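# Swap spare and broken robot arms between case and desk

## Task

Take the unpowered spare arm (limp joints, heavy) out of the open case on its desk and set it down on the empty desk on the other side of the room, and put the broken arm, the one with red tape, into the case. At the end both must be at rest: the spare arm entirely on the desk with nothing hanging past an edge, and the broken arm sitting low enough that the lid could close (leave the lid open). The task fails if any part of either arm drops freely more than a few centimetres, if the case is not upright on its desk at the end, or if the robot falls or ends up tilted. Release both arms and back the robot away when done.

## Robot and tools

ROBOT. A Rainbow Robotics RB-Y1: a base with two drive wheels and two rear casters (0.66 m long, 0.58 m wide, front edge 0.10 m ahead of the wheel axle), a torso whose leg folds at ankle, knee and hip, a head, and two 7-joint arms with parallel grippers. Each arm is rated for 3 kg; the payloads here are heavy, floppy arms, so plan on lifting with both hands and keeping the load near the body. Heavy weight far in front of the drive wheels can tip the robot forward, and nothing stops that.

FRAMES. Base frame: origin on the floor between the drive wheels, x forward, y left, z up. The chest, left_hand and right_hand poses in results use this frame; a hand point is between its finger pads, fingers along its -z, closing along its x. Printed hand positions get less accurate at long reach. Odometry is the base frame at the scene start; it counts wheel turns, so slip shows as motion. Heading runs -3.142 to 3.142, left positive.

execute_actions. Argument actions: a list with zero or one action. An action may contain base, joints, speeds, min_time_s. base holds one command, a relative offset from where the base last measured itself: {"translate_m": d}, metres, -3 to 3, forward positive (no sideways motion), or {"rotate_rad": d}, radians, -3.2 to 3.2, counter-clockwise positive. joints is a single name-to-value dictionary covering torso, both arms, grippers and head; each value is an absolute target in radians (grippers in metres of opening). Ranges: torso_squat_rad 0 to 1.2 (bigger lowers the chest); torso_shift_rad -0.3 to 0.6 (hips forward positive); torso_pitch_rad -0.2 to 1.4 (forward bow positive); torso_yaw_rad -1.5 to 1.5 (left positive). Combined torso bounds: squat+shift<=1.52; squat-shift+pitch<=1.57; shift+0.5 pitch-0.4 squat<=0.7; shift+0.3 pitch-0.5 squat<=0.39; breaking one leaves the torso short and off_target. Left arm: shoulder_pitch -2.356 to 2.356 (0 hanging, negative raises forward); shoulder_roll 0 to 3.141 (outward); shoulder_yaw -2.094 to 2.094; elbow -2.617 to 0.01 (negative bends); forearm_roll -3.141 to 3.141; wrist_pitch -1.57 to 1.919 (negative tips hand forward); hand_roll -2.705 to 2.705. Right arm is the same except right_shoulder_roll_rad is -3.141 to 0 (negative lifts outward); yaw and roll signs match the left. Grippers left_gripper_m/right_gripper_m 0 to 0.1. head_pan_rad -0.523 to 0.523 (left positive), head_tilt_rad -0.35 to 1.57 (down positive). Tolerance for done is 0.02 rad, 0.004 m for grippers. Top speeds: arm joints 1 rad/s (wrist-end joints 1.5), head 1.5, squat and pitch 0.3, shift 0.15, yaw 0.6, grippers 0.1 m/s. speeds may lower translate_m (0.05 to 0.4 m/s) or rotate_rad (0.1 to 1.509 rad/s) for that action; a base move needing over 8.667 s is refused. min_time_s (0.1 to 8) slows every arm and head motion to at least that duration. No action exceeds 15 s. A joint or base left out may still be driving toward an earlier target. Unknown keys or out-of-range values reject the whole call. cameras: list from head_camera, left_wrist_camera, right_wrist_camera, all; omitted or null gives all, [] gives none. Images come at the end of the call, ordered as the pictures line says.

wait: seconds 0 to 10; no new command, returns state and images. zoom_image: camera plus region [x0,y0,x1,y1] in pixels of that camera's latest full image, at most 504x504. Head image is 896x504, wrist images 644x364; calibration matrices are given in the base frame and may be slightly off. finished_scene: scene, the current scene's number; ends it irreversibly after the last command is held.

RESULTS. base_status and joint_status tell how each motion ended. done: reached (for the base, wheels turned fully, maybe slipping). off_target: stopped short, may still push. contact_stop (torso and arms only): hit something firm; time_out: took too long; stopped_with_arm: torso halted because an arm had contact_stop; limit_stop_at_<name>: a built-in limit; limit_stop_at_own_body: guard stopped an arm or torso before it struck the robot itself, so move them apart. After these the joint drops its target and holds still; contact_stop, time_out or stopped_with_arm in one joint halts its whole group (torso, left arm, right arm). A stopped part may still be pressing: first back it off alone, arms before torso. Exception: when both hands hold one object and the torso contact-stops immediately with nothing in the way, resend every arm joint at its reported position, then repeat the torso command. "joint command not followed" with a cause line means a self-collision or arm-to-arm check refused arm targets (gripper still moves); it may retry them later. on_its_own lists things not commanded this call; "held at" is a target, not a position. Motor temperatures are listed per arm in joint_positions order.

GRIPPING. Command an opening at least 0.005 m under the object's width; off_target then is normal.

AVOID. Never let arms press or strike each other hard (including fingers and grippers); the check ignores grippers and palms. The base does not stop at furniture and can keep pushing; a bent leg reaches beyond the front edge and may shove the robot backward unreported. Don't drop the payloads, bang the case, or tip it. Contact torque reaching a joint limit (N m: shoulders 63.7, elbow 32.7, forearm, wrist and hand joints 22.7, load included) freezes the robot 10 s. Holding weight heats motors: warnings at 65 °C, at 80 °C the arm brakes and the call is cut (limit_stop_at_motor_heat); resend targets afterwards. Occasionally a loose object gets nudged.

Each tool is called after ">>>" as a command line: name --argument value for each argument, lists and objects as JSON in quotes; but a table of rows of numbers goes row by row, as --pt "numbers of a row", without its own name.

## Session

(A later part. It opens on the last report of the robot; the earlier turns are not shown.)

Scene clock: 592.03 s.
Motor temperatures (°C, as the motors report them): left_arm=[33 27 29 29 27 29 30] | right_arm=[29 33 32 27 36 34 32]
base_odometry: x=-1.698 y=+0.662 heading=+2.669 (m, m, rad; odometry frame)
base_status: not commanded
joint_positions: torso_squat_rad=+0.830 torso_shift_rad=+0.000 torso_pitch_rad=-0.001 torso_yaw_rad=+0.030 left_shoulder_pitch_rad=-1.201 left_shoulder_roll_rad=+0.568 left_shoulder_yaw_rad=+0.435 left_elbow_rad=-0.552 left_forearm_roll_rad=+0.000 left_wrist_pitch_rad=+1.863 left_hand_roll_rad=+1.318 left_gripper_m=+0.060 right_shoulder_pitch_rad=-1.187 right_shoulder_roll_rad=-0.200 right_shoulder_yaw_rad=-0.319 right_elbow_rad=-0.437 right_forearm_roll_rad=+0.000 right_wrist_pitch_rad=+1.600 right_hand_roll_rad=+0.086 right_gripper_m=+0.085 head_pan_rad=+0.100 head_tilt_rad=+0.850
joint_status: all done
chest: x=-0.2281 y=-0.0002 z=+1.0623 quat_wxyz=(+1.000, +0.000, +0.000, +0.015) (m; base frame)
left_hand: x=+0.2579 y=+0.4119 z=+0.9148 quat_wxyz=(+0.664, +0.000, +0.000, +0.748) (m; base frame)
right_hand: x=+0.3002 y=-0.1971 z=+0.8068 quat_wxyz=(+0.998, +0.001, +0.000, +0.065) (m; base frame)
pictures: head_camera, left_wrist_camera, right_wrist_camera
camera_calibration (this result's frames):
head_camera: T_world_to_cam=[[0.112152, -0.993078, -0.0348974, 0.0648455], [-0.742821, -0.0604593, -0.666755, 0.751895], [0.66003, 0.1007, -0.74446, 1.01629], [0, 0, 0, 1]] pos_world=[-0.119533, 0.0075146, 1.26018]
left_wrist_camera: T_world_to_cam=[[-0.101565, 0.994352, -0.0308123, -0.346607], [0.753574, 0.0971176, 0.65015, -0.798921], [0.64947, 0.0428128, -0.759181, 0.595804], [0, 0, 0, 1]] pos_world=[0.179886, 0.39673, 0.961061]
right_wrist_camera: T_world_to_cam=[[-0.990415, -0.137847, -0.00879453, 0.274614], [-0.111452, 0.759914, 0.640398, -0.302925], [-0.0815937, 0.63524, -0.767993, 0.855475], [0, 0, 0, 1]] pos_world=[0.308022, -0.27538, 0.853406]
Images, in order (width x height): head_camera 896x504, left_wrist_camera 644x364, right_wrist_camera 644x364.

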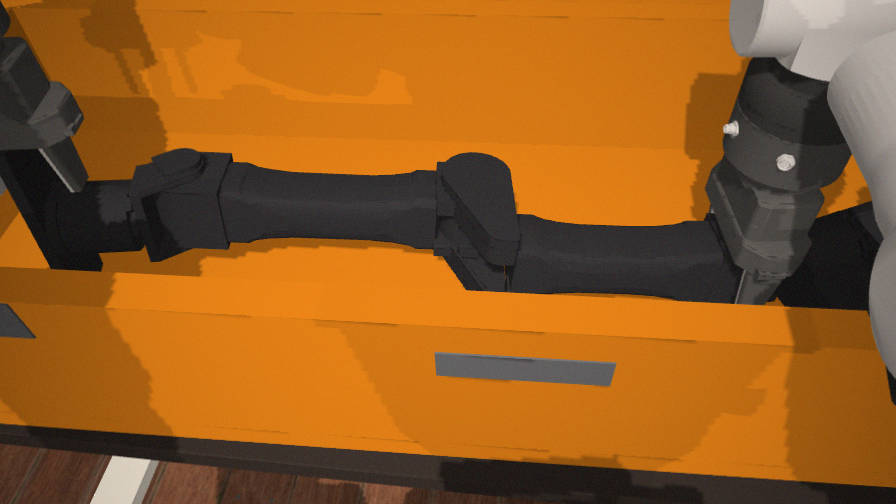

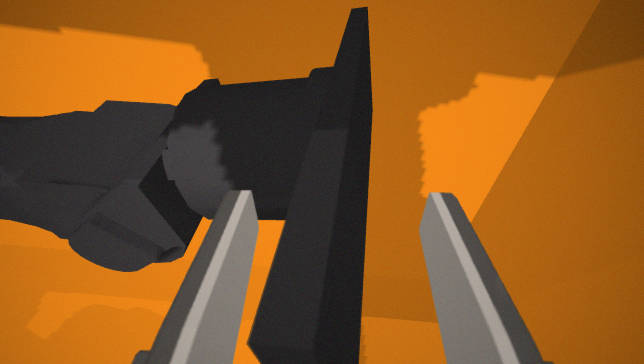

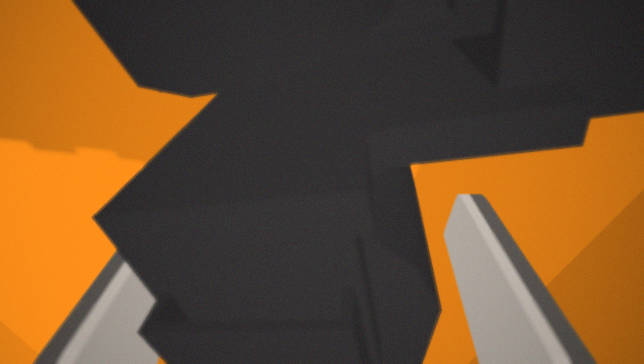

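>>> execute_actions --actions '[{"joints": {"left_hand_roll_rad": 1.46}}]' --cameras '["left_wrist_camera"]'

>>> execute_actions --actions '[{"joints": {"left_gripper_m": 0.0, "right_gripper_m": 0.0}}]'

Scene clock: 599.33 s.
Motor temperatures (°C, as the motors report them): left_arm=[33 27 29 29 27 29 30] | right_arm=[29 33 32 27 36 34 32]
base_odometry: x=-1.698 y=+0.662 heading=+2.669 (m, m, rad; odometry frame)
base_status: not commanded
joint_positions: torso_squat_rad=+0.830 torso_shift_rad=+0.000 torso_pitch_rad=-0.001 torso_yaw_rad=+0.030 left_shoulder_pitch_rad=-1.201 left_shoulder_roll_rad=+0.568 left_shoulder_yaw_rad=+0.435 left_elbow_rad=-0.552 left_forearm_roll_rad=+0.000 left_wrist_pitch_rad=+1.863 left_hand_roll_rad=+1.460 left_gripper_m=+0.060 right_shoulder_pitch_rad=-1.187 right_shoulder_roll_rad=-0.200 right_shoulder_yaw_rad=-0.319 right_elbow_rad=-0.437 right_forearm_roll_rad=+0.000 right_wrist_pitch_rad=+1.600 right_hand_roll_rad=+0.086 right_gripper_m=+0.085 head_pan_rad=+0.100 head_tilt_rad=+0.850
joint_status: all done
chest: x=-0.2281 y=-0.0002 z=+1.0623 quat_wxyz=(+1.000, +0.000, +0.000, +0.015) (m; base frame)
left_hand: x=+0.2579 y=+0.4119 z=+0.9148 quat_wxyz=(+0.609, +0.000, +0.000, +0.793) (m; base frame)
right_hand: x=+0.3002 y=-0.1971 z=+0.8068 quat_wxyz=(+0.998, +0.001, +0.000, +0.065) (m; base frame)
pictures: left_wrist_camera
camera_calibration (this result's frames):
left_wrist_camera: T_world_to_cam=[[-0.241268, 0.969969, -0.0308323, -0.300514], [0.732306, 0.202816, 0.650072, -0.836907], [0.636803, 0.134263, -0.759246, 0.561458], [0, 0, 0, 1]] pos_world=[0.182828, 0.385844, 0.96107]
Images, in order (width x height): left_wrist_camera 644x364.

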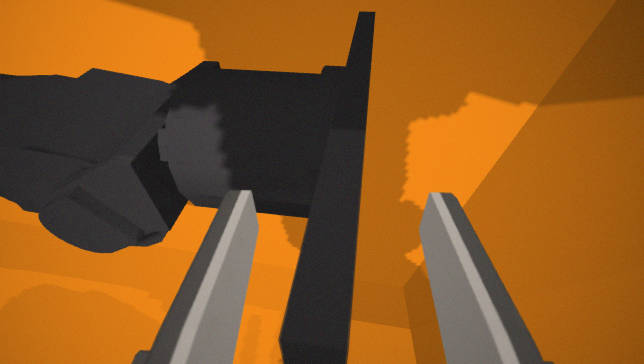

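Scene clock: 600.67 s.
Motor temperatures (°C, as the motors report them): left_arm=[33 27 29 29 27 29 30] | right_arm=[29 33 32 27 36 34 32]
base_odometry: x=-1.698 y=+0.662 heading=+2.669 (m, m, rad; odometry frame)
base_status: not commanded
joint_positions: torso_squat_rad=+0.830 torso_shift_rad=+0.000 torso_pitch_rad=-0.001 torso_yaw_rad=+0.030 left_shoulder_pitch_rad=-1.201 left_shoulder_roll_rad=+0.567 left_shoulder_yaw_rad=+0.435 left_elbow_rad=-0.552 left_forearm_roll_rad=+0.000 left_wrist_pitch_rad=+1.863 left_hand_roll_rad=+1.460 left_gripper_m=+0.016 right_shoulder_pitch_rad=-1.188 right_shoulder_roll_rad=-0.200 right_shoulder_yaw_rad=-0.319 right_elbow_rad=-0.437 right_forearm_roll_rad=+0.000 right_wrist_pitch_rad=+1.600 right_hand_roll_rad=+0.086 right_gripper_m=+0.059 head_pan_rad=+0.100 head_tilt_rad=+0.850
joint_status: left_gripper_m off_target (ended at +0.016, target +0.000); right_gripper_m off_target (ended at +0.059, target +0.000)
chest: x=-0.2281 y=-0.0003 z=+1.0623 quat_wxyz=(+1.000, +0.000, +0.000, +0.015) (m; base frame)
left_hand: x=+0.2582 y=+0.4112 z=+0.9148 quat_wxyz=(+0.609, +0.000, +0.000, +0.793) (m; base frame)
right_hand: x=+0.3002 y=-0.1969 z=+0.8068 quat_wxyz=(+0.998, +0.001, +0.000, +0.065) (m; base frame)
pictures: head_camera, left_wrist_camera, right_wrist_camera
camera_calibration (this result's frames):
head_camera: T_world_to_cam=[[0.112031, -0.993089, -0.0349791, 0.0648534], [-0.742842, -0.0603158, -0.666744, 0.751887], [0.660027, 0.10068, -0.744465, 1.01629], [0, 0, 0, 1]] pos_world=[-0.119513, 0.00743561, 1.26018]
left_wrist_camera: T_world_to_cam=[[-0.240018, 0.970266, -0.0312261, -0.299812], [0.732599, 0.202143, 0.649952, -0.836593], [0.636939, 0.133124, -0.759333, 0.561849], [0, 0, 0, 1]] pos_world=[0.183064, 0.385213, 0.961014]
right_wrist_camera: T_world_to_cam=[[-0.990383, -0.138064, -0.00893965, 0.274712], [-0.111669, 0.759547, 0.640795, -0.303421], [-0.0816809, 0.635631, -0.76766, 0.855184], [0, 0, 0, 1]] pos_world=[0.308039, -0.27519, 0.853377]
Images, in order (width x height): head_camera 896x504, left_wrist_camera 644x364, right_wrist_camera 644x364.

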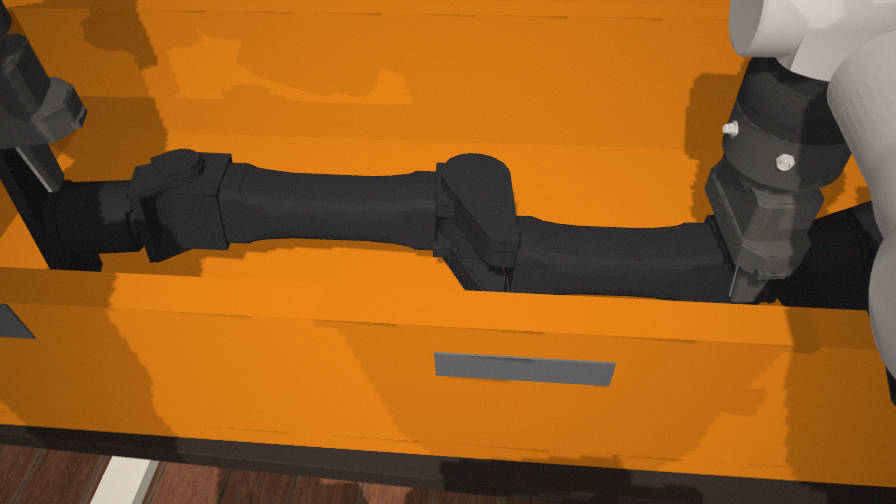

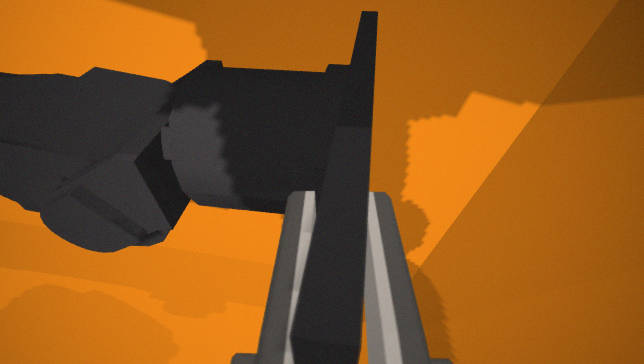

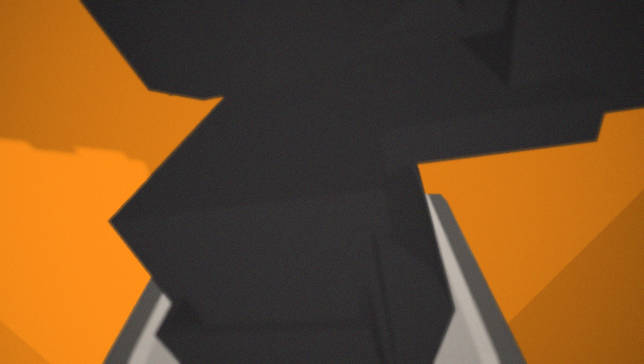

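>>> execute_actions --actions '[{"joints": {"torso_squat_rad": 0.78, "head_pan_rad": -0.1}}]'

Scene clock: 613.20 s.
Motor temperatures (°C, as the motors report them): left_arm=[33 27 29 29 27 29 30] | right_arm=[30 33 32 27 36 34 32]
base_odometry: x=-1.698 y=+0.662 heading=+2.669 (m, m, rad; odometry frame)
base_status: not commanded
joint_positions: torso_squat_rad=+0.780 torso_shift_rad=+0.001 torso_pitch_rad=+0.001 torso_yaw_rad=+0.030 left_shoulder_pitch_rad=-1.199 left_shoulder_roll_rad=+0.566 left_shoulder_yaw_rad=+0.435 left_elbow_rad=-0.550 left_forearm_roll_rad=+0.000 left_wrist_pitch_rad=+1.863 left_hand_roll_rad=+1.460 left_gripper_m=+0.016 right_shoulder_pitch_rad=-1.185 right_shoulder_roll_rad=-0.199 right_shoulder_yaw_rad=-0.319 right_elbow_rad=-0.435 right_forearm_roll_rad=+0.000 right_wrist_pitch_rad=+1.600 right_hand_roll_rad=+0.086 right_gripper_m=+0.057 head_pan_rad=-0.100 head_tilt_rad=+0.850
joint_status: all done
chest: x=-0.2272 y=-0.0002 z=+1.0876 quat_wxyz=(+1.000, +0.000, +0.000, +0.015) (m; base frame)
left_hand: x=+0.2577 y=+0.4115 z=+0.9375 quat_wxyz=(+0.609, +0.002, +0.002, +0.793) (m; base frame)
right_hand: x=+0.2991 y=-0.1968 z=+0.8292 quat_wxyz=(+0.998, +0.001, +0.003, +0.065) (m; base frame)
pictures: head_camera, left_wrist_camera, right_wrist_camera
camera_calibration (this result's frames):
head_camera: T_world_to_cam=[[-0.087485, -0.995558, -0.034799, 0.0245765], [-0.741091, 0.0883879, -0.665561, 0.768321], [0.66568, -0.0324374, -0.745532, 1.03693], [0, 0, 0, 1]] pos_world=[-0.118717, -0.00980758, 1.28528]
left_wrist_camera: T_world_to_cam=[[-0.240851, 0.970093, -0.0301834, -0.300196], [0.736149, 0.202858, 0.645703, -0.848345], [0.632515, 0.133299, -0.762992, 0.58385], [0, 0, 0, 1]] pos_world=[0.182912, 0.385486, 0.984191]
right_wrist_camera: T_world_to_cam=[[-0.99043, -0.137991, -0.0024878, 0.26851], [-0.107434, 0.759545, 0.641521, -0.319809], [-0.0866346, 0.63565, -0.767101, 0.873251], [0, 0, 0, 1]] pos_world=[0.307236, -0.27512, 0.875704]
Images, in order (width x height): head_camera 896x504, left_wrist_camera 644x364, right_wrist_camera 644x364.

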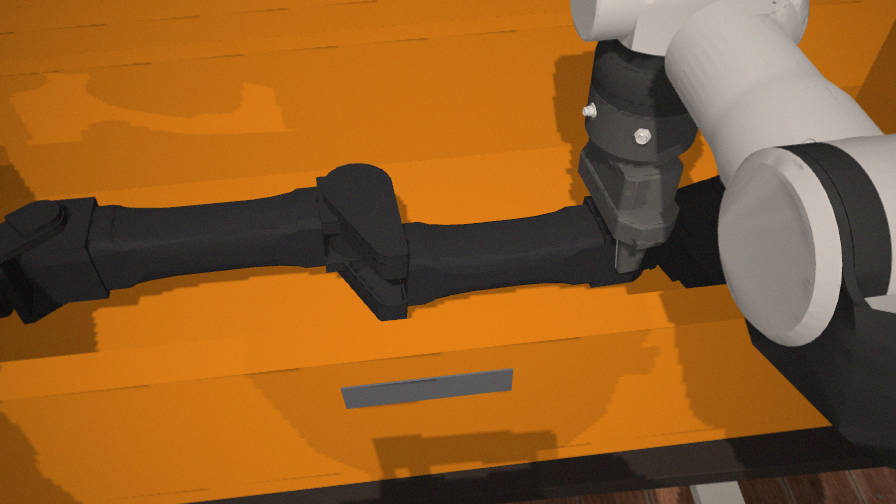

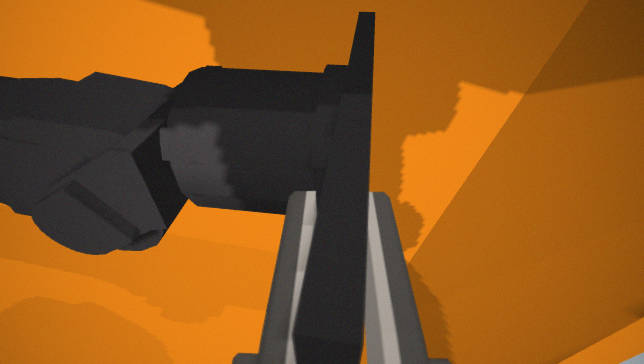

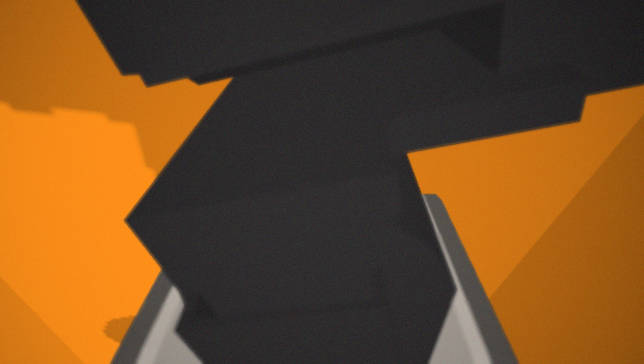

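>>> execute_actions --actions '[]' --cameras '["right_wrist_camera", "head_camera"]'

Scene clock: 616.17 s.
Motor temperatures (°C, as the motors report them): left_arm=[33 27 29 29 27 29 30] | right_arm=[30 33 32 28 36 34 32]
base_odometry: x=-1.698 y=+0.662 heading=+2.669 (m, m, rad; odometry frame)
base_status: not commanded
joint_positions: torso_squat_rad=+0.780 torso_shift_rad=+0.001 torso_pitch_rad=+0.001 torso_yaw_rad=+0.030 left_shoulder_pitch_rad=-1.199 left_shoulder_roll_rad=+0.566 left_shoulder_yaw_rad=+0.435 left_elbow_rad=-0.550 left_forearm_roll_rad=+0.000 left_wrist_pitch_rad=+1.863 left_hand_roll_rad=+1.460 left_gripper_m=+0.016 right_shoulder_pitch_rad=-1.185 right_shoulder_roll_rad=-0.199 right_shoulder_yaw_rad=-0.319 right_elbow_rad=-0.435 right_forearm_roll_rad=+0.000 right_wrist_pitch_rad=+1.600 right_hand_roll_rad=+0.086 right_gripper_m=+0.057 head_pan_rad=-0.100 head_tilt_rad=+0.850
joint_status: all done
chest: x=-0.2272 y=-0.0002 z=+1.0876 quat_wxyz=(+1.000, +0.000, +0.000, +0.015) (m; base frame)
left_hand: x=+0.2577 y=+0.4115 z=+0.9375 quat_wxyz=(+0.609, +0.002, +0.002, +0.793) (m; base frame)
right_hand: x=+0.2991 y=-0.1968 z=+0.8292 quat_wxyz=(+0.998, +0.001, +0.003, +0.065) (m; base frame)
pictures: head_camera, right_wrist_camera
camera_calibration (this result's frames):
head_camera: T_world_to_cam=[[-0.0874846, -0.995558, -0.0347989, 0.0245767], [-0.741091, 0.0883875, -0.665561, 0.768321], [0.66568, -0.0324372, -0.745532, 1.03693], [0, 0, 0, 1]] pos_world=[-0.118717, -0.00980744, 1.28528]
right_wrist_camera: T_world_to_cam=[[-0.99043, -0.137992, -0.00248568, 0.268508], [-0.107434, 0.759544, 0.641522, -0.319811], [-0.0866371, 0.63565, -0.7671, 0.87325], [0, 0, 0, 1]] pos_world=[0.307236, -0.275119, 0.875703]
Images, in order (width x height): head_camera 896x504, right_wrist_camera 644x364.

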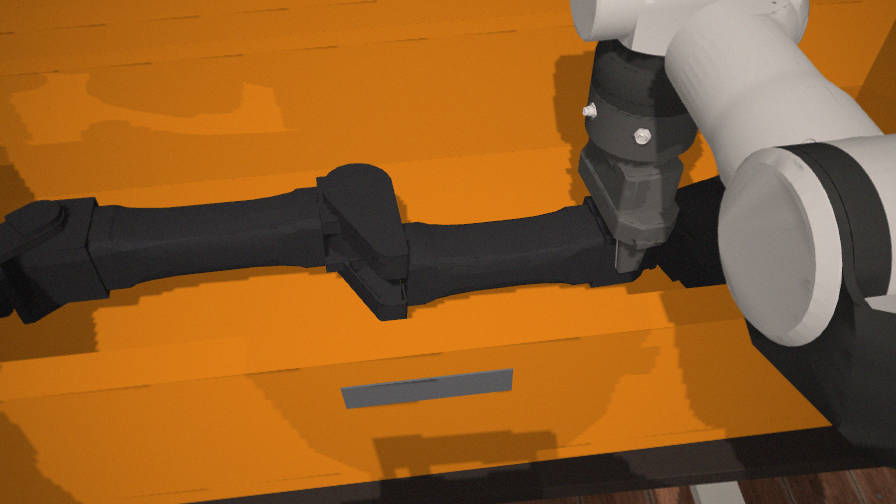

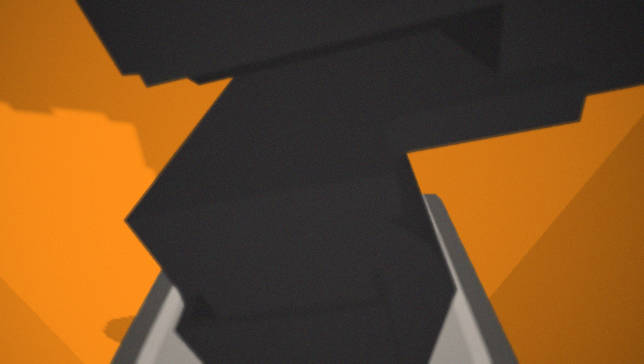

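>>> execute_actions --actions '[{"joints": {"torso_squat_rad": 0.64, "head_pan_rad": -0.3}}]'

Scene clock: 633.13 s.
Motor temperatures (°C, as the motors report them): left_arm=[34 27 29 30 27 29 30] | right_arm=[31 33 32 29 36 34 32]
base_odometry: x=-1.698 y=+0.662 heading=+2.669 (m, m, rad; odometry frame)
base_status: not commanded
joint_positions: torso_squat_rad=+0.640 torso_shift_rad=+0.001 torso_pitch_rad=+0.001 torso_yaw_rad=+0.030 left_shoulder_pitch_rad=-1.199 left_shoulder_roll_rad=+0.566 left_shoulder_yaw_rad=+0.435 left_elbow_rad=-0.550 left_forearm_roll_rad=+0.000 left_wrist_pitch_rad=+1.863 left_hand_roll_rad=+1.460 left_gripper_m=+0.016 right_shoulder_pitch_rad=-1.184 right_shoulder_roll_rad=-0.199 right_shoulder_yaw_rad=-0.319 right_elbow_rad=-0.435 right_forearm_roll_rad=+0.000 right_wrist_pitch_rad=+1.600 right_hand_roll_rad=+0.086 right_gripper_m=+0.057 head_pan_rad=-0.300 head_tilt_rad=+0.850
joint_status: all done
chest: x=-0.2271 y=-0.0002 z=+1.1514 quat_wxyz=(+1.000, +0.000, +0.001, +0.015) (m; base frame)
left_hand: x=+0.2578 y=+0.4115 z=+1.0012 quat_wxyz=(+0.609, +0.002, +0.002, +0.793) (m; base frame)
right_hand: x=+0.2989 y=-0.1968 z=+0.8926 quat_wxyz=(+0.998, +0.001, +0.004, +0.065) (m; base frame)
pictures: head_camera, left_wrist_camera, right_wrist_camera
camera_calibration (this result's frames):
head_camera: T_world_to_cam=[[-0.283529, -0.95834, -0.0345909, -0.0136995], [-0.708809, 0.233727, -0.665553, 0.817453], [0.645911, -0.164186, -0.745548, 1.08045], [0, 0, 0, 1]] pos_world=[-0.122339, -0.0267962, 1.34911]
left_wrist_camera: T_world_to_cam=[[-0.240878, 0.970088, -0.0301344, -0.298262], [0.736392, 0.202899, 0.645414, -0.889277], [0.632222, 0.133275, -0.763238, 0.63273], [0, 0, 0, 1]] pos_world=[0.182986, 0.385446, 1.04789]
right_wrist_camera: T_world_to_cam=[[-0.990435, -0.137972, -0.00165022, 0.267799], [-0.106873, 0.759516, 0.641649, -0.360801], [-0.0872764, 0.635688, -0.766996, 0.922036], [0, 0, 0, 1]] pos_world=[0.307149, -0.275144, 0.939148]
Images, in order (width x height): head_camera 896x504, left_wrist_camera 644x364, right_wrist_camera 644x364.

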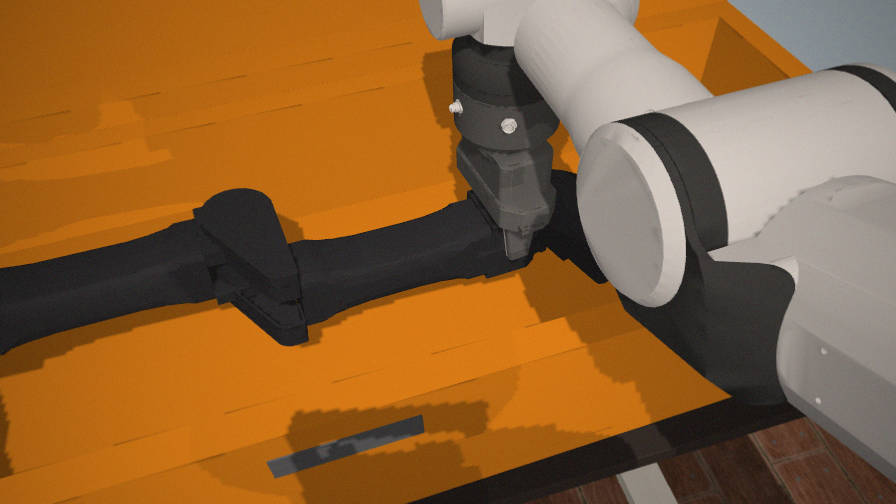

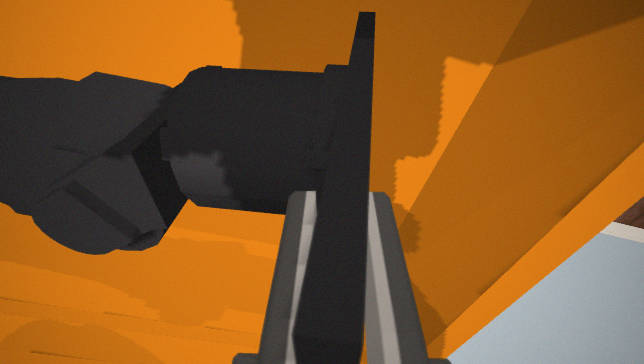

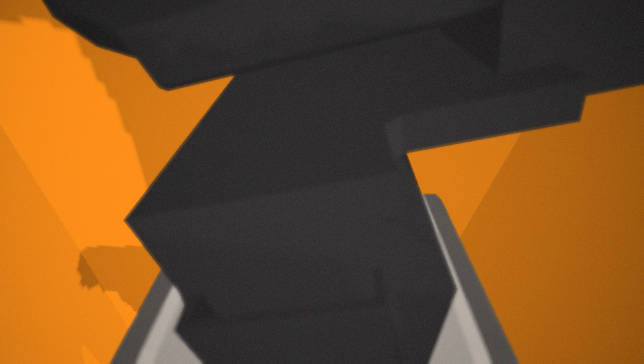

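>>> execute_actions --actions '[{"joints": {"torso_squat_rad": 0.45}}]' --cameras '["head_camera", "right_wrist_camera"]'

Scene clock: 637.53 s.
Motor temperatures (°C, as the motors report them): left_arm=[34 27 29 30 27 29 30] | right_arm=[31 33 32 29 36 34 32]
base_odometry: x=-1.698 y=+0.662 heading=+2.669 (m, m, rad; odometry frame)
base_status: not commanded
joint_positions: torso_squat_rad=+0.450 torso_shift_rad=+0.001 torso_pitch_rad=+0.001 torso_yaw_rad=+0.030 left_shoulder_pitch_rad=-1.199 left_shoulder_roll_rad=+0.566 left_shoulder_yaw_rad=+0.435 left_elbow_rad=-0.550 left_forearm_roll_rad=+0.000 left_wrist_pitch_rad=+1.863 left_hand_roll_rad=+1.460 left_gripper_m=+0.016 right_shoulder_pitch_rad=-1.184 right_shoulder_roll_rad=-0.198 right_shoulder_yaw_rad=-0.319 right_elbow_rad=-0.435 right_forearm_roll_rad=+0.000 right_wrist_pitch_rad=+1.600 right_hand_roll_rad=+0.086 right_gripper_m=+0.057 head_pan_rad=-0.300 head_tilt_rad=+0.850
joint_status: all done
chest: x=-0.2270 y=-0.0003 z=+1.2203 quat_wxyz=(+1.000, +0.000, +0.001, +0.015) (m; base frame)
left_hand: x=+0.2579 y=+0.4114 z=+1.0699 quat_wxyz=(+0.609, +0.002, +0.002, +0.793) (m; base frame)
right_hand: x=+0.2988 y=-0.1968 z=+0.9611 quat_wxyz=(+0.998, +0.001, +0.004, +0.065) (m; base frame)
pictures: head_camera, right_wrist_camera
camera_calibration (this result's frames):
head_camera: T_world_to_cam=[[-0.283527, -0.958342, -0.0345472, -0.0113693], [-0.708913, 0.233722, -0.665444, 0.863229], [0.645797, -0.164181, -0.745648, 1.13176], [0, 0, 0, 1]] pos_world=[-0.122157, -0.0268381, 1.41793]
right_wrist_camera: T_world_to_cam=[[-0.990439, -0.137949, -0.000732111, 0.266903], [-0.106251, 0.759445, 0.641837, -0.405096], [-0.0879849, 0.635778, -0.766841, 0.97458], [0, 0, 0, 1]] pos_world=[0.307058, -0.275149, 1.00755]
Images, in order (width x height): head_camera 896x504, right_wrist_camera 644x364.

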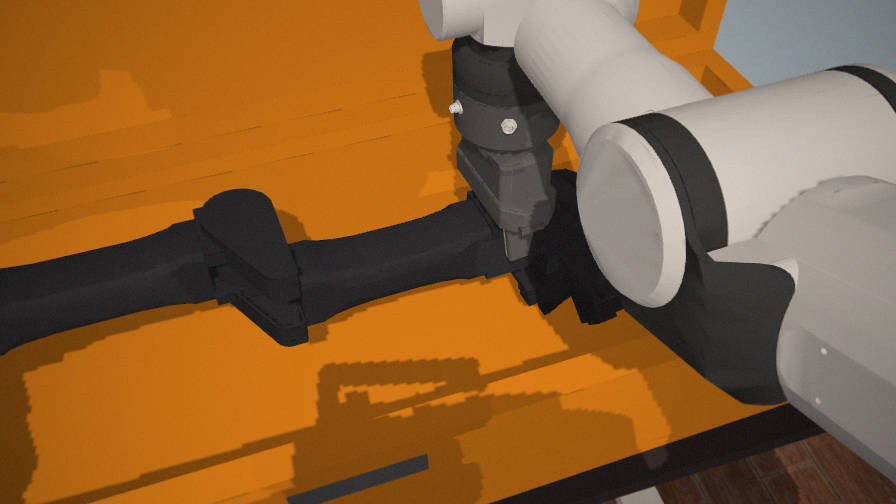

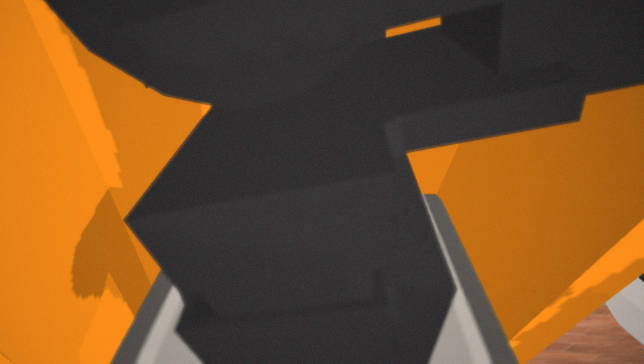

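>>> execute_actions --actions '[{"joints": {"torso_squat_rad": 0.0, "left_shoulder_pitch_rad": -1.5461, "left_shoulder_roll_rad": 0.7036, "left_shoulder_yaw_rad": 0.3367, "left_elbow_rad": -0.2, "left_wrist_pitch_rad": 1.8682, "right_shoulder_pitch_rad": -1.3079, "right_shoulder_roll_rad": -0.2403, "right_shoulder_yaw_rad": -0.3325, "right_elbow_rad": -0.5697, "right_wrist_pitch_rad": 1.8568, "head_pan_rad": -0.2}, "min_time_s": 2.5}]'

Scene clock: 644.20 s.
Motor temperatures (°C, as the motors report them): left_arm=[35 27 29 31 27 29 30] | right_arm=[32 33 32 29 36 34 32]
base_odometry: x=-1.698 y=+0.662 heading=+2.669 (m, m, rad; odometry frame)
base_status: not commanded
joint_positions: torso_squat_rad=+0.000 torso_shift_rad=+0.001 torso_pitch_rad=+0.001 torso_yaw_rad=+0.030 left_shoulder_pitch_rad=-1.544 left_shoulder_roll_rad=+0.701 left_shoulder_yaw_rad=+0.337 left_elbow_rad=-0.199 left_forearm_roll_rad=+0.000 left_wrist_pitch_rad=+1.868 left_hand_roll_rad=+1.460 left_gripper_m=+0.016 right_shoulder_pitch_rad=-1.304 right_shoulder_roll_rad=-0.237 right_shoulder_yaw_rad=-0.332 right_elbow_rad=-0.567 right_forearm_roll_rad=-0.001 right_wrist_pitch_rad=+1.857 right_hand_roll_rad=+0.086 right_gripper_m=+0.056 head_pan_rad=-0.200 head_tilt_rad=+0.850
joint_status: all done
chest: x=-0.2268 y=-0.0003 z=+1.2899 quat_wxyz=(+1.000, +0.000, +0.001, +0.015) (m; base frame)
left_hand: x=+0.2557 y=+0.4099 z=+1.2395 quat_wxyz=(+0.609, +0.002, +0.002, +0.793) (m; base frame)
right_hand: x=+0.3054 y=-0.1959 z=+1.1307 quat_wxyz=(+0.998, +0.000, +0.004, +0.066) (m; base frame)
pictures: head_camera, left_wrist_camera, right_wrist_camera
camera_calibration (this result's frames):
head_camera: T_world_to_cam=[[-0.186488, -0.981847, -0.034621, 0.0110249], [-0.728858, 0.161894, -0.66525, 0.905404], [0.658778, -0.0988272, -0.745818, 1.18641], [0, 0, 0, 1]] pos_world=[-0.119612, -0.0185051, 1.48754]
left_wrist_camera: T_world_to_cam=[[-0.240017, 0.970302, -0.0301119, -0.290367], [0.736594, 0.202235, 0.645391, -1.04102], [0.632314, 0.132725, -0.763259, 0.81638], [0, 0, 0, 1]] pos_world=[0.180909, 0.383921, 1.28623]
right_wrist_camera: T_world_to_cam=[[-0.990028, -0.140866, -0.0006663, 0.272937], [-0.108602, 0.760242, 0.640498, -0.511569], [-0.0897177, 0.634184, -0.76796, 1.10616], [0, 0, 0, 1]] pos_world=[0.3139, -0.274147, 1.17733]
Images, in order (width x height): head_camera 896x504, left_wrist_camera 644x364, right_wrist_camera 644x364.

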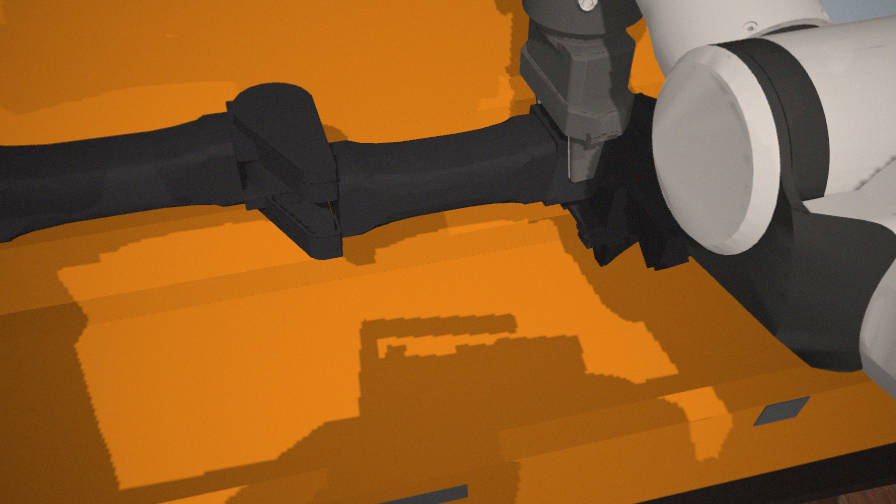

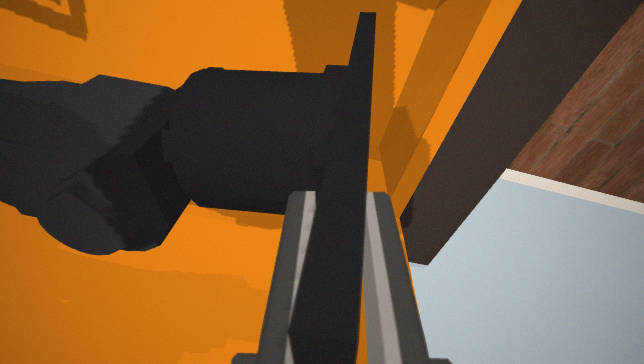

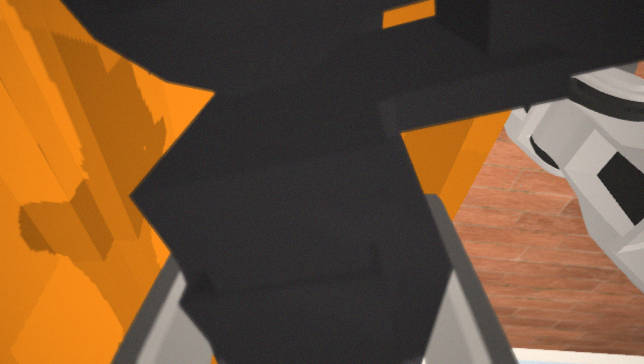

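>>> execute_actions --actions '[{"joints": {"torso_pitch_rad": -0.09, "head_tilt_rad": 0.95}}]' --cameras '["right_wrist_camera"]'

>>> execute_actions --actions '[{"base": {"translate_m": -0.12}, "speeds": {"translate_m": 0.08}}]' --cameras '["head_camera", "right_wrist_camera"]'

Scene clock: 651.17 s.
Motor temperatures (°C, as the motors report them): left_arm=[35 28 29 31 27 29 30] | right_arm=[33 33 32 30 37 34 32]
base_odometry: x=-1.698 y=+0.662 heading=+2.669 (m, m, rad; odometry frame)
base_status: not commanded
joint_positions: torso_squat_rad=+0.000 torso_shift_rad=+0.001 torso_pitch_rad=-0.088 torso_yaw_rad=+0.030 left_shoulder_pitch_rad=-1.544 left_shoulder_roll_rad=+0.701 left_shoulder_yaw_rad=+0.337 left_elbow_rad=-0.198 left_forearm_roll_rad=+0.000 left_wrist_pitch_rad=+1.868 left_hand_roll_rad=+1.460 left_gripper_m=+0.016 right_shoulder_pitch_rad=-1.304 right_shoulder_roll_rad=-0.237 right_shoulder_yaw_rad=-0.332 right_elbow_rad=-0.567 right_forearm_roll_rad=-0.001 right_wrist_pitch_rad=+1.857 right_hand_roll_rad=+0.086 right_gripper_m=+0.056 head_pan_rad=-0.200 head_tilt_rad=+0.950
joint_status: all done
chest: x=-0.2545 y=-0.0003 z=+1.2887 quat_wxyz=(+0.999, -0.001, -0.044, +0.015) (m; base frame)
left_hand: x=+0.2306 y=+0.4098 z=+1.2817 quat_wxyz=(+0.609, -0.034, -0.025, +0.792) (m; base frame)
right_hand: x=+0.2898 y=-0.1959 z=+1.1778 quat_wxyz=(+0.997, -0.003, -0.040, +0.066) (m; base frame)
pictures: right_wrist_camera
camera_calibration (this result's frames):
right_wrist_camera: T_world_to_cam=[[-0.986008, -0.140875, -0.0891226, 0.360514], [-0.165402, 0.760223, 0.628254, -0.512566], [-0.0207522, 0.634204, -0.772887, 1.12675], [0, 0, 0, 1]] pos_world=[0.294072, -0.274141, 1.22501]
Images, in order (width x height): right_wrist_camera 644x364.

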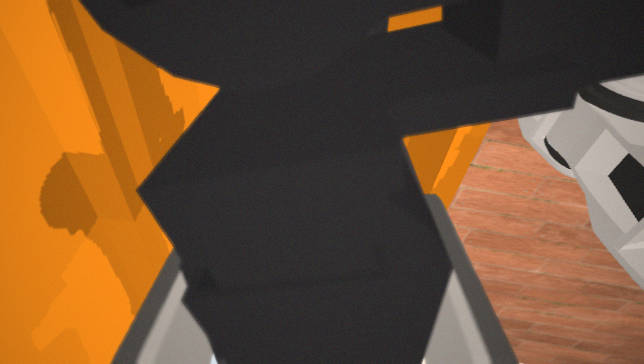

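Scene clock: 653.33 s.
Motor temperatures (°C, as the motors report them): left_arm=[35 28 29 31 27 29 30] | right_arm=[33 33 32 30 37 34 32]
base_odometry: x=-1.591 y=+0.607 heading=+2.671 (m, m, rad; odometry frame)
base_status: done
joint_positions: torso_squat_rad=+0.000 torso_shift_rad=+0.001 torso_pitch_rad=-0.088 torso_yaw_rad=+0.030 left_shoulder_pitch_rad=-1.544 left_shoulder_roll_rad=+0.701 left_shoulder_yaw_rad=+0.337 left_elbow_rad=-0.198 left_forearm_roll_rad=+0.000 left_wrist_pitch_rad=+1.868 left_hand_roll_rad=+1.460 left_gripper_m=+0.016 right_shoulder_pitch_rad=-1.304 right_shoulder_roll_rad=-0.237 right_shoulder_yaw_rad=-0.332 right_elbow_rad=-0.567 right_forearm_roll_rad=-0.001 right_wrist_pitch_rad=+1.857 right_hand_roll_rad=+0.086 right_gripper_m=+0.056 head_pan_rad=-0.200 head_tilt_rad=+0.950
joint_status: not commanded
chest: x=-0.2545 y=-0.0003 z=+1.2887 quat_wxyz=(+0.999, -0.001, -0.044, +0.015) (m; base frame)
left_hand: x=+0.2305 y=+0.4099 z=+1.2816 quat_wxyz=(+0.609, -0.034, -0.025, +0.792) (m; base frame)
right_hand: x=+0.2898 y=-0.1959 z=+1.1778 quat_wxyz=(+0.997, -0.003, -0.040, +0.066) (m; base frame)
pictures: head_camera, right_wrist_camera
camera_calibration (this result's frames):
head_camera: T_world_to_cam=[[-0.186201, -0.981262, -0.0495329, 0.0247954], [-0.734918, 0.172561, -0.655834, 0.856554], [0.652093, -0.085714, -0.753278, 1.22593], [0, 0, 0, 1]] pos_world=[-0.165306, -0.0183975, 1.48645]
right_wrist_camera: T_world_to_cam=[[-0.986009, -0.140897, -0.0890727, 0.360442], [-0.165386, 0.760171, 0.628321, -0.512658], [-0.0208178, 0.634262, -0.772838, 1.12669], [0, 0, 0, 1]] pos_world=[0.294069, -0.274124, 1.22497]
Images, in order (width x height): head_camera 896x504, right_wrist_camera 644x364.

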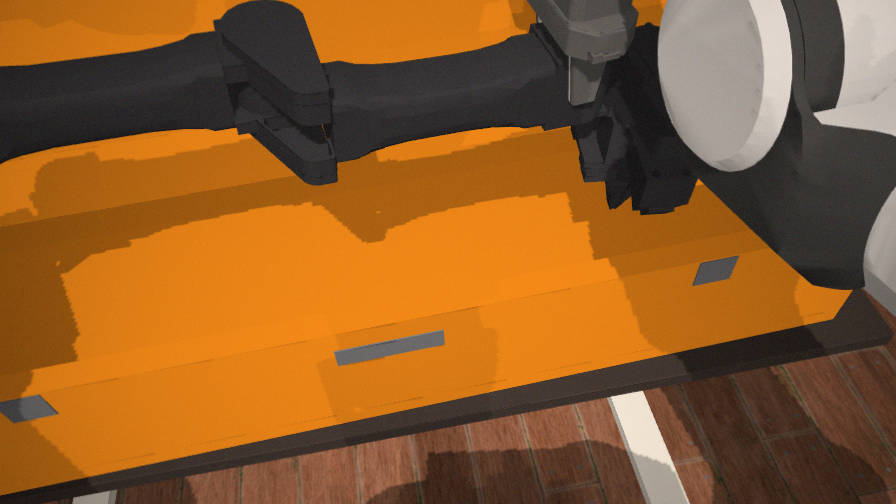

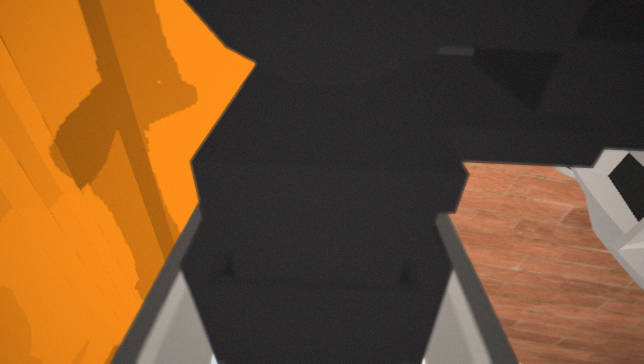

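>>> execute_actions --actions '[{"base": {"translate_m": -0.46}, "speeds": {"translate_m": 0.2}}]' --cameras '["right_wrist_camera"]'

>>> execute_actions --actions '[{"base": {"rotate_rad": 2.85}, "speeds": {"rotate_rad": 0.5}, "joints": {"head_tilt_rad": 0.6, "head_pan_rad": 0.0}}]' --cameras '["head_camera", "right_wrist_camera"]'

Scene clock: 661.63 s.
Motor temperatures (°C, as the motors report them): left_arm=[35 28 29 31 27 29 30] | right_arm=[33 34 32 30 37 34 32]
base_odometry: x=-1.181 y=+0.399 heading=+2.670 (m, m, rad; odometry frame)
base_status: done
joint_positions: torso_squat_rad=+0.000 torso_shift_rad=+0.001 torso_pitch_rad=-0.088 torso_yaw_rad=+0.030 left_shoulder_pitch_rad=-1.544 left_shoulder_roll_rad=+0.701 left_shoulder_yaw_rad=+0.337 left_elbow_rad=-0.198 left_forearm_roll_rad=+0.000 left_wrist_pitch_rad=+1.868 left_hand_roll_rad=+1.460 left_gripper_m=+0.016 right_shoulder_pitch_rad=-1.304 right_shoulder_roll_rad=-0.237 right_shoulder_yaw_rad=-0.332 right_elbow_rad=-0.567 right_forearm_roll_rad=-0.001 right_wrist_pitch_rad=+1.857 right_hand_roll_rad=+0.086 right_gripper_m=+0.056 head_pan_rad=-0.200 head_tilt_rad=+0.950
joint_status: not commanded
chest: x=-0.2545 y=-0.0003 z=+1.2887 quat_wxyz=(+0.999, -0.001, -0.044, +0.015) (m; base frame)
left_hand: x=+0.2304 y=+0.4099 z=+1.2817 quat_wxyz=(+0.609, -0.034, -0.025, +0.792) (m; base frame)
right_hand: x=+0.2898 y=-0.1959 z=+1.1778 quat_wxyz=(+0.997, -0.003, -0.040, +0.066) (m; base frame)
pictures: right_wrist_camera
camera_calibration (this result's frames):
right_wrist_camera: T_world_to_cam=[[-0.985993, -0.140877, -0.0892853, 0.360666], [-0.165506, 0.760165, 0.628297, -0.51264], [-0.0206413, 0.634273, -0.772833, 1.1267], [0, 0, 0, 1]] pos_world=[0.294026, -0.274133, 1.22504]
Images, in order (width x height): right_wrist_camera 644x364.

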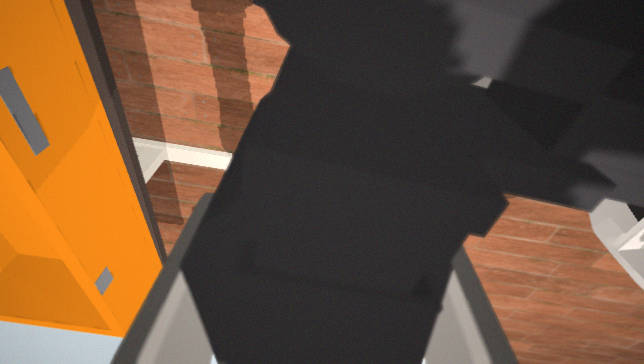

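Scene clock: 668.67 s.
Motor temperatures (°C, as the motors report them): left_arm=[35 28 29 31 27 29 30] | right_arm=[34 34 32 31 37 34 32]
base_odometry: x=-1.181 y=+0.399 heading=-0.764 (m, m, rad; odometry frame)
base_status: done
joint_positions: torso_squat_rad=+0.000 torso_shift_rad=+0.001 torso_pitch_rad=-0.088 torso_yaw_rad=+0.030 left_shoulder_pitch_rad=-1.544 left_shoulder_roll_rad=+0.701 left_shoulder_yaw_rad=+0.337 left_elbow_rad=-0.198 left_forearm_roll_rad=+0.000 left_wrist_pitch_rad=+1.868 left_hand_roll_rad=+1.460 left_gripper_m=+0.016 right_shoulder_pitch_rad=-1.304 right_shoulder_roll_rad=-0.237 right_shoulder_yaw_rad=-0.332 right_elbow_rad=-0.567 right_forearm_roll_rad=-0.001 right_wrist_pitch_rad=+1.857 right_hand_roll_rad=+0.086 right_gripper_m=+0.056 head_pan_rad=+0.000 head_tilt_rad=+0.600
joint_status: all done
chest: x=-0.2545 y=-0.0003 z=+1.2887 quat_wxyz=(+0.999, -0.001, -0.044, +0.015) (m; base frame)
left_hand: x=+0.2305 y=+0.4099 z=+1.2817 quat_wxyz=(+0.609, -0.034, -0.025, +0.792) (m; base frame)
right_hand: x=+0.2898 y=-0.1959 z=+1.1778 quat_wxyz=(+0.997, -0.002, -0.040, +0.066) (m; base frame)
pictures: head_camera, right_wrist_camera
camera_calibration (this result's frames):
head_camera: T_world_to_cam=[[0.0248979, -0.999038, -0.0360968, 0.0575847], [-0.482529, 0.0196135, -0.87566, 1.24728], [0.875526, 0.0392199, -0.481577, 0.876964], [0, 0, 0, 1]] pos_world=[-0.167386, -0.00132862, 1.5166]
right_wrist_camera: T_world_to_cam=[[-0.985995, -0.140879, -0.089258, 0.360691], [-0.16549, 0.760146, 0.628325, -0.512649], [-0.0206689, 0.634296, -0.772814, 1.12666], [0, 0, 0, 1]] pos_world=[0.294088, -0.274137, 1.22501]
Images, in order (width x height): head_camera 896x504, right_wrist_camera 644x364.

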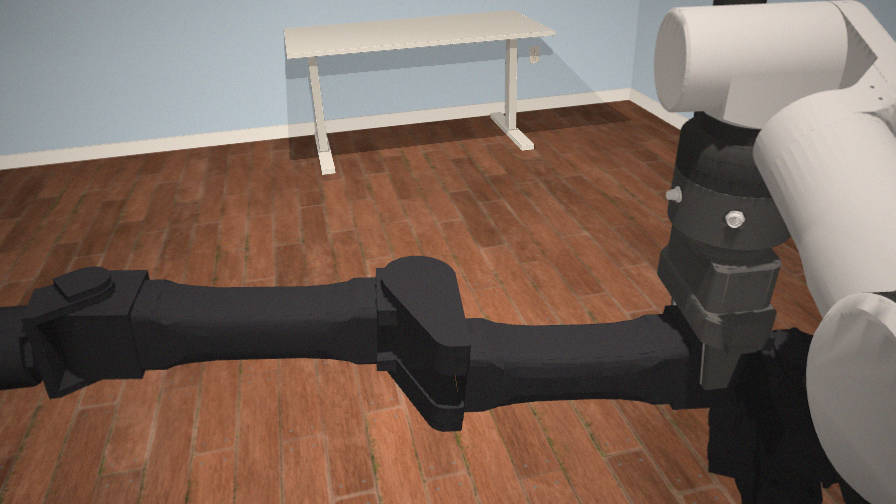

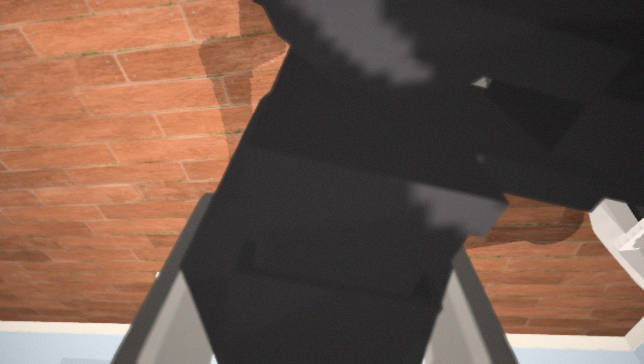

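>>> execute_actions --actions '[{"base": {"translate_m": 2.55}, "speeds": {"translate_m": 0.35}}]' --cameras '["right_wrist_camera"]'

>>> execute_actions --actions '[{"base": {"rotate_rad": 0.291}, "speeds": {"rotate_rad": 0.4}}]' --cameras '["head_camera"]'

Scene clock: 683.70 s.
Motor temperatures (°C, as the motors report them): left_arm=[36 28 29 31 27 29 30] | right_arm=[34 34 32 31 37 34 32]
base_odometry: x=+0.661 y=-1.366 heading=-0.764 (m, m, rad; odometry frame)
base_status: done
joint_positions: torso_squat_rad=+0.000 torso_shift_rad=+0.001 torso_pitch_rad=-0.088 torso_yaw_rad=+0.030 left_shoulder_pitch_rad=-1.544 left_shoulder_roll_rad=+0.701 left_shoulder_yaw_rad=+0.337 left_elbow_rad=-0.198 left_forearm_roll_rad=+0.000 left_wrist_pitch_rad=+1.868 left_hand_roll_rad=+1.460 left_gripper_m=+0.016 right_shoulder_pitch_rad=-1.304 right_shoulder_roll_rad=-0.237 right_shoulder_yaw_rad=-0.332 right_elbow_rad=-0.567 right_forearm_roll_rad=-0.001 right_wrist_pitch_rad=+1.857 right_hand_roll_rad=+0.086 right_gripper_m=+0.056 head_pan_rad=+0.000 head_tilt_rad=+0.600
joint_status: not commanded
chest: x=-0.2544 y=-0.0003 z=+1.2887 quat_wxyz=(+0.999, -0.001, -0.044, +0.015) (m; base frame)
left_hand: x=+0.2306 y=+0.4099 z=+1.2816 quat_wxyz=(+0.609, -0.033, -0.025, +0.792) (m; base frame)
right_hand: x=+0.2899 y=-0.1959 z=+1.1778 quat_wxyz=(+0.997, -0.002, -0.040, +0.066) (m; base frame)
pictures: right_wrist_camera
camera_calibration (this result's frames):
right_wrist_camera: T_world_to_cam=[[-0.985986, -0.140921, -0.0892925, 0.360817], [-0.165543, 0.760118, 0.628344, -0.512664], [-0.0206744, 0.63432, -0.772794, 1.12662], [0, 0, 0, 1]] pos_world=[0.294185, -0.274108, 1.225]
Images, in order (width x height): right_wrist_camera 644x364.

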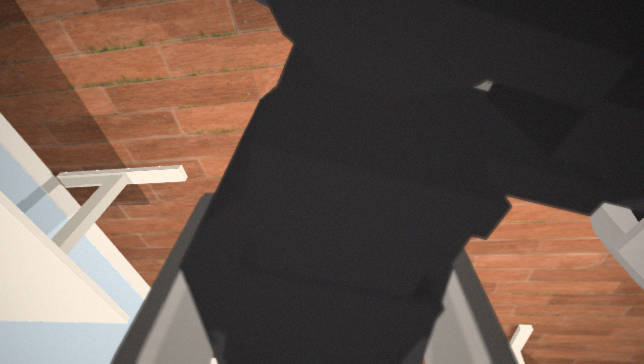

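Scene clock: 685.57 s.
Motor temperatures (°C, as the motors report them): left_arm=[36 28 29 31 27 29 30] | right_arm=[35 34 32 31 37 34 32]
base_odometry: x=+0.661 y=-1.366 heading=-0.474 (m, m, rad; odometry frame)
base_status: done
joint_positions: torso_squat_rad=+0.000 torso_shift_rad=+0.001 torso_pitch_rad=-0.088 torso_yaw_rad=+0.030 left_shoulder_pitch_rad=-1.544 left_shoulder_roll_rad=+0.701 left_shoulder_yaw_rad=+0.337 left_elbow_rad=-0.198 left_forearm_roll_rad=+0.000 left_wrist_pitch_rad=+1.868 left_hand_roll_rad=+1.460 left_gripper_m=+0.016 right_shoulder_pitch_rad=-1.304 right_shoulder_roll_rad=-0.237 right_shoulder_yaw_rad=-0.332 right_elbow_rad=-0.567 right_forearm_roll_rad=-0.001 right_wrist_pitch_rad=+1.857 right_hand_roll_rad=+0.086 right_gripper_m=+0.056 head_pan_rad=+0.000 head_tilt_rad=+0.600
joint_status: not commanded
chest: x=-0.2545 y=-0.0003 z=+1.2887 quat_wxyz=(+0.999, -0.001, -0.044, +0.015) (m; base frame)
left_hand: x=+0.2305 y=+0.4099 z=+1.2817 quat_wxyz=(+0.609, -0.033, -0.025, +0.792) (m; base frame)
right_hand: x=+0.2899 y=-0.1959 z=+1.1778 quat_wxyz=(+0.997, -0.002, -0.040, +0.066) (m; base frame)
pictures: head_camera
camera_calibration (this result's frames):
head_camera: T_world_to_cam=[[0.0249108, -0.999036, -0.0361477, 0.0576204], [-0.482593, 0.019649, -0.875624, 1.24724], [0.87549, 0.0392571, -0.481639, 0.87701], [0, 0, 0, 1]] pos_world=[-0.167339, -0.00137099, 1.5166]
Images, in order (width x height): head_camera 896x504.

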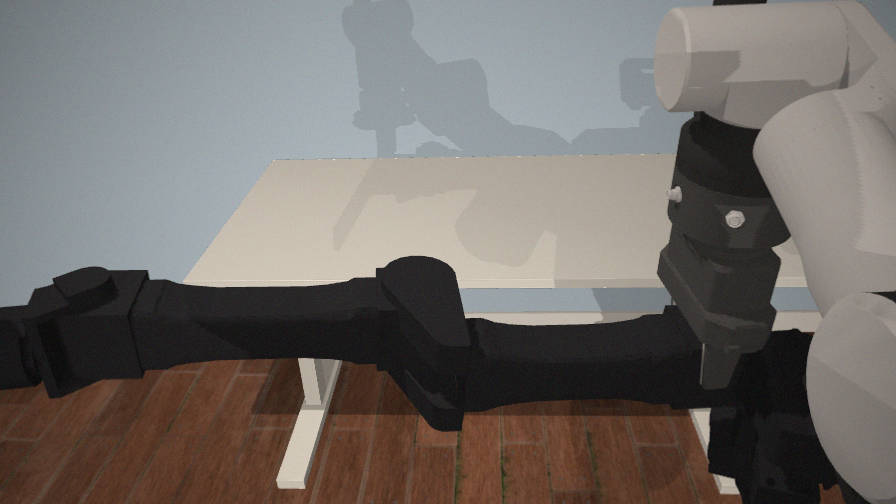

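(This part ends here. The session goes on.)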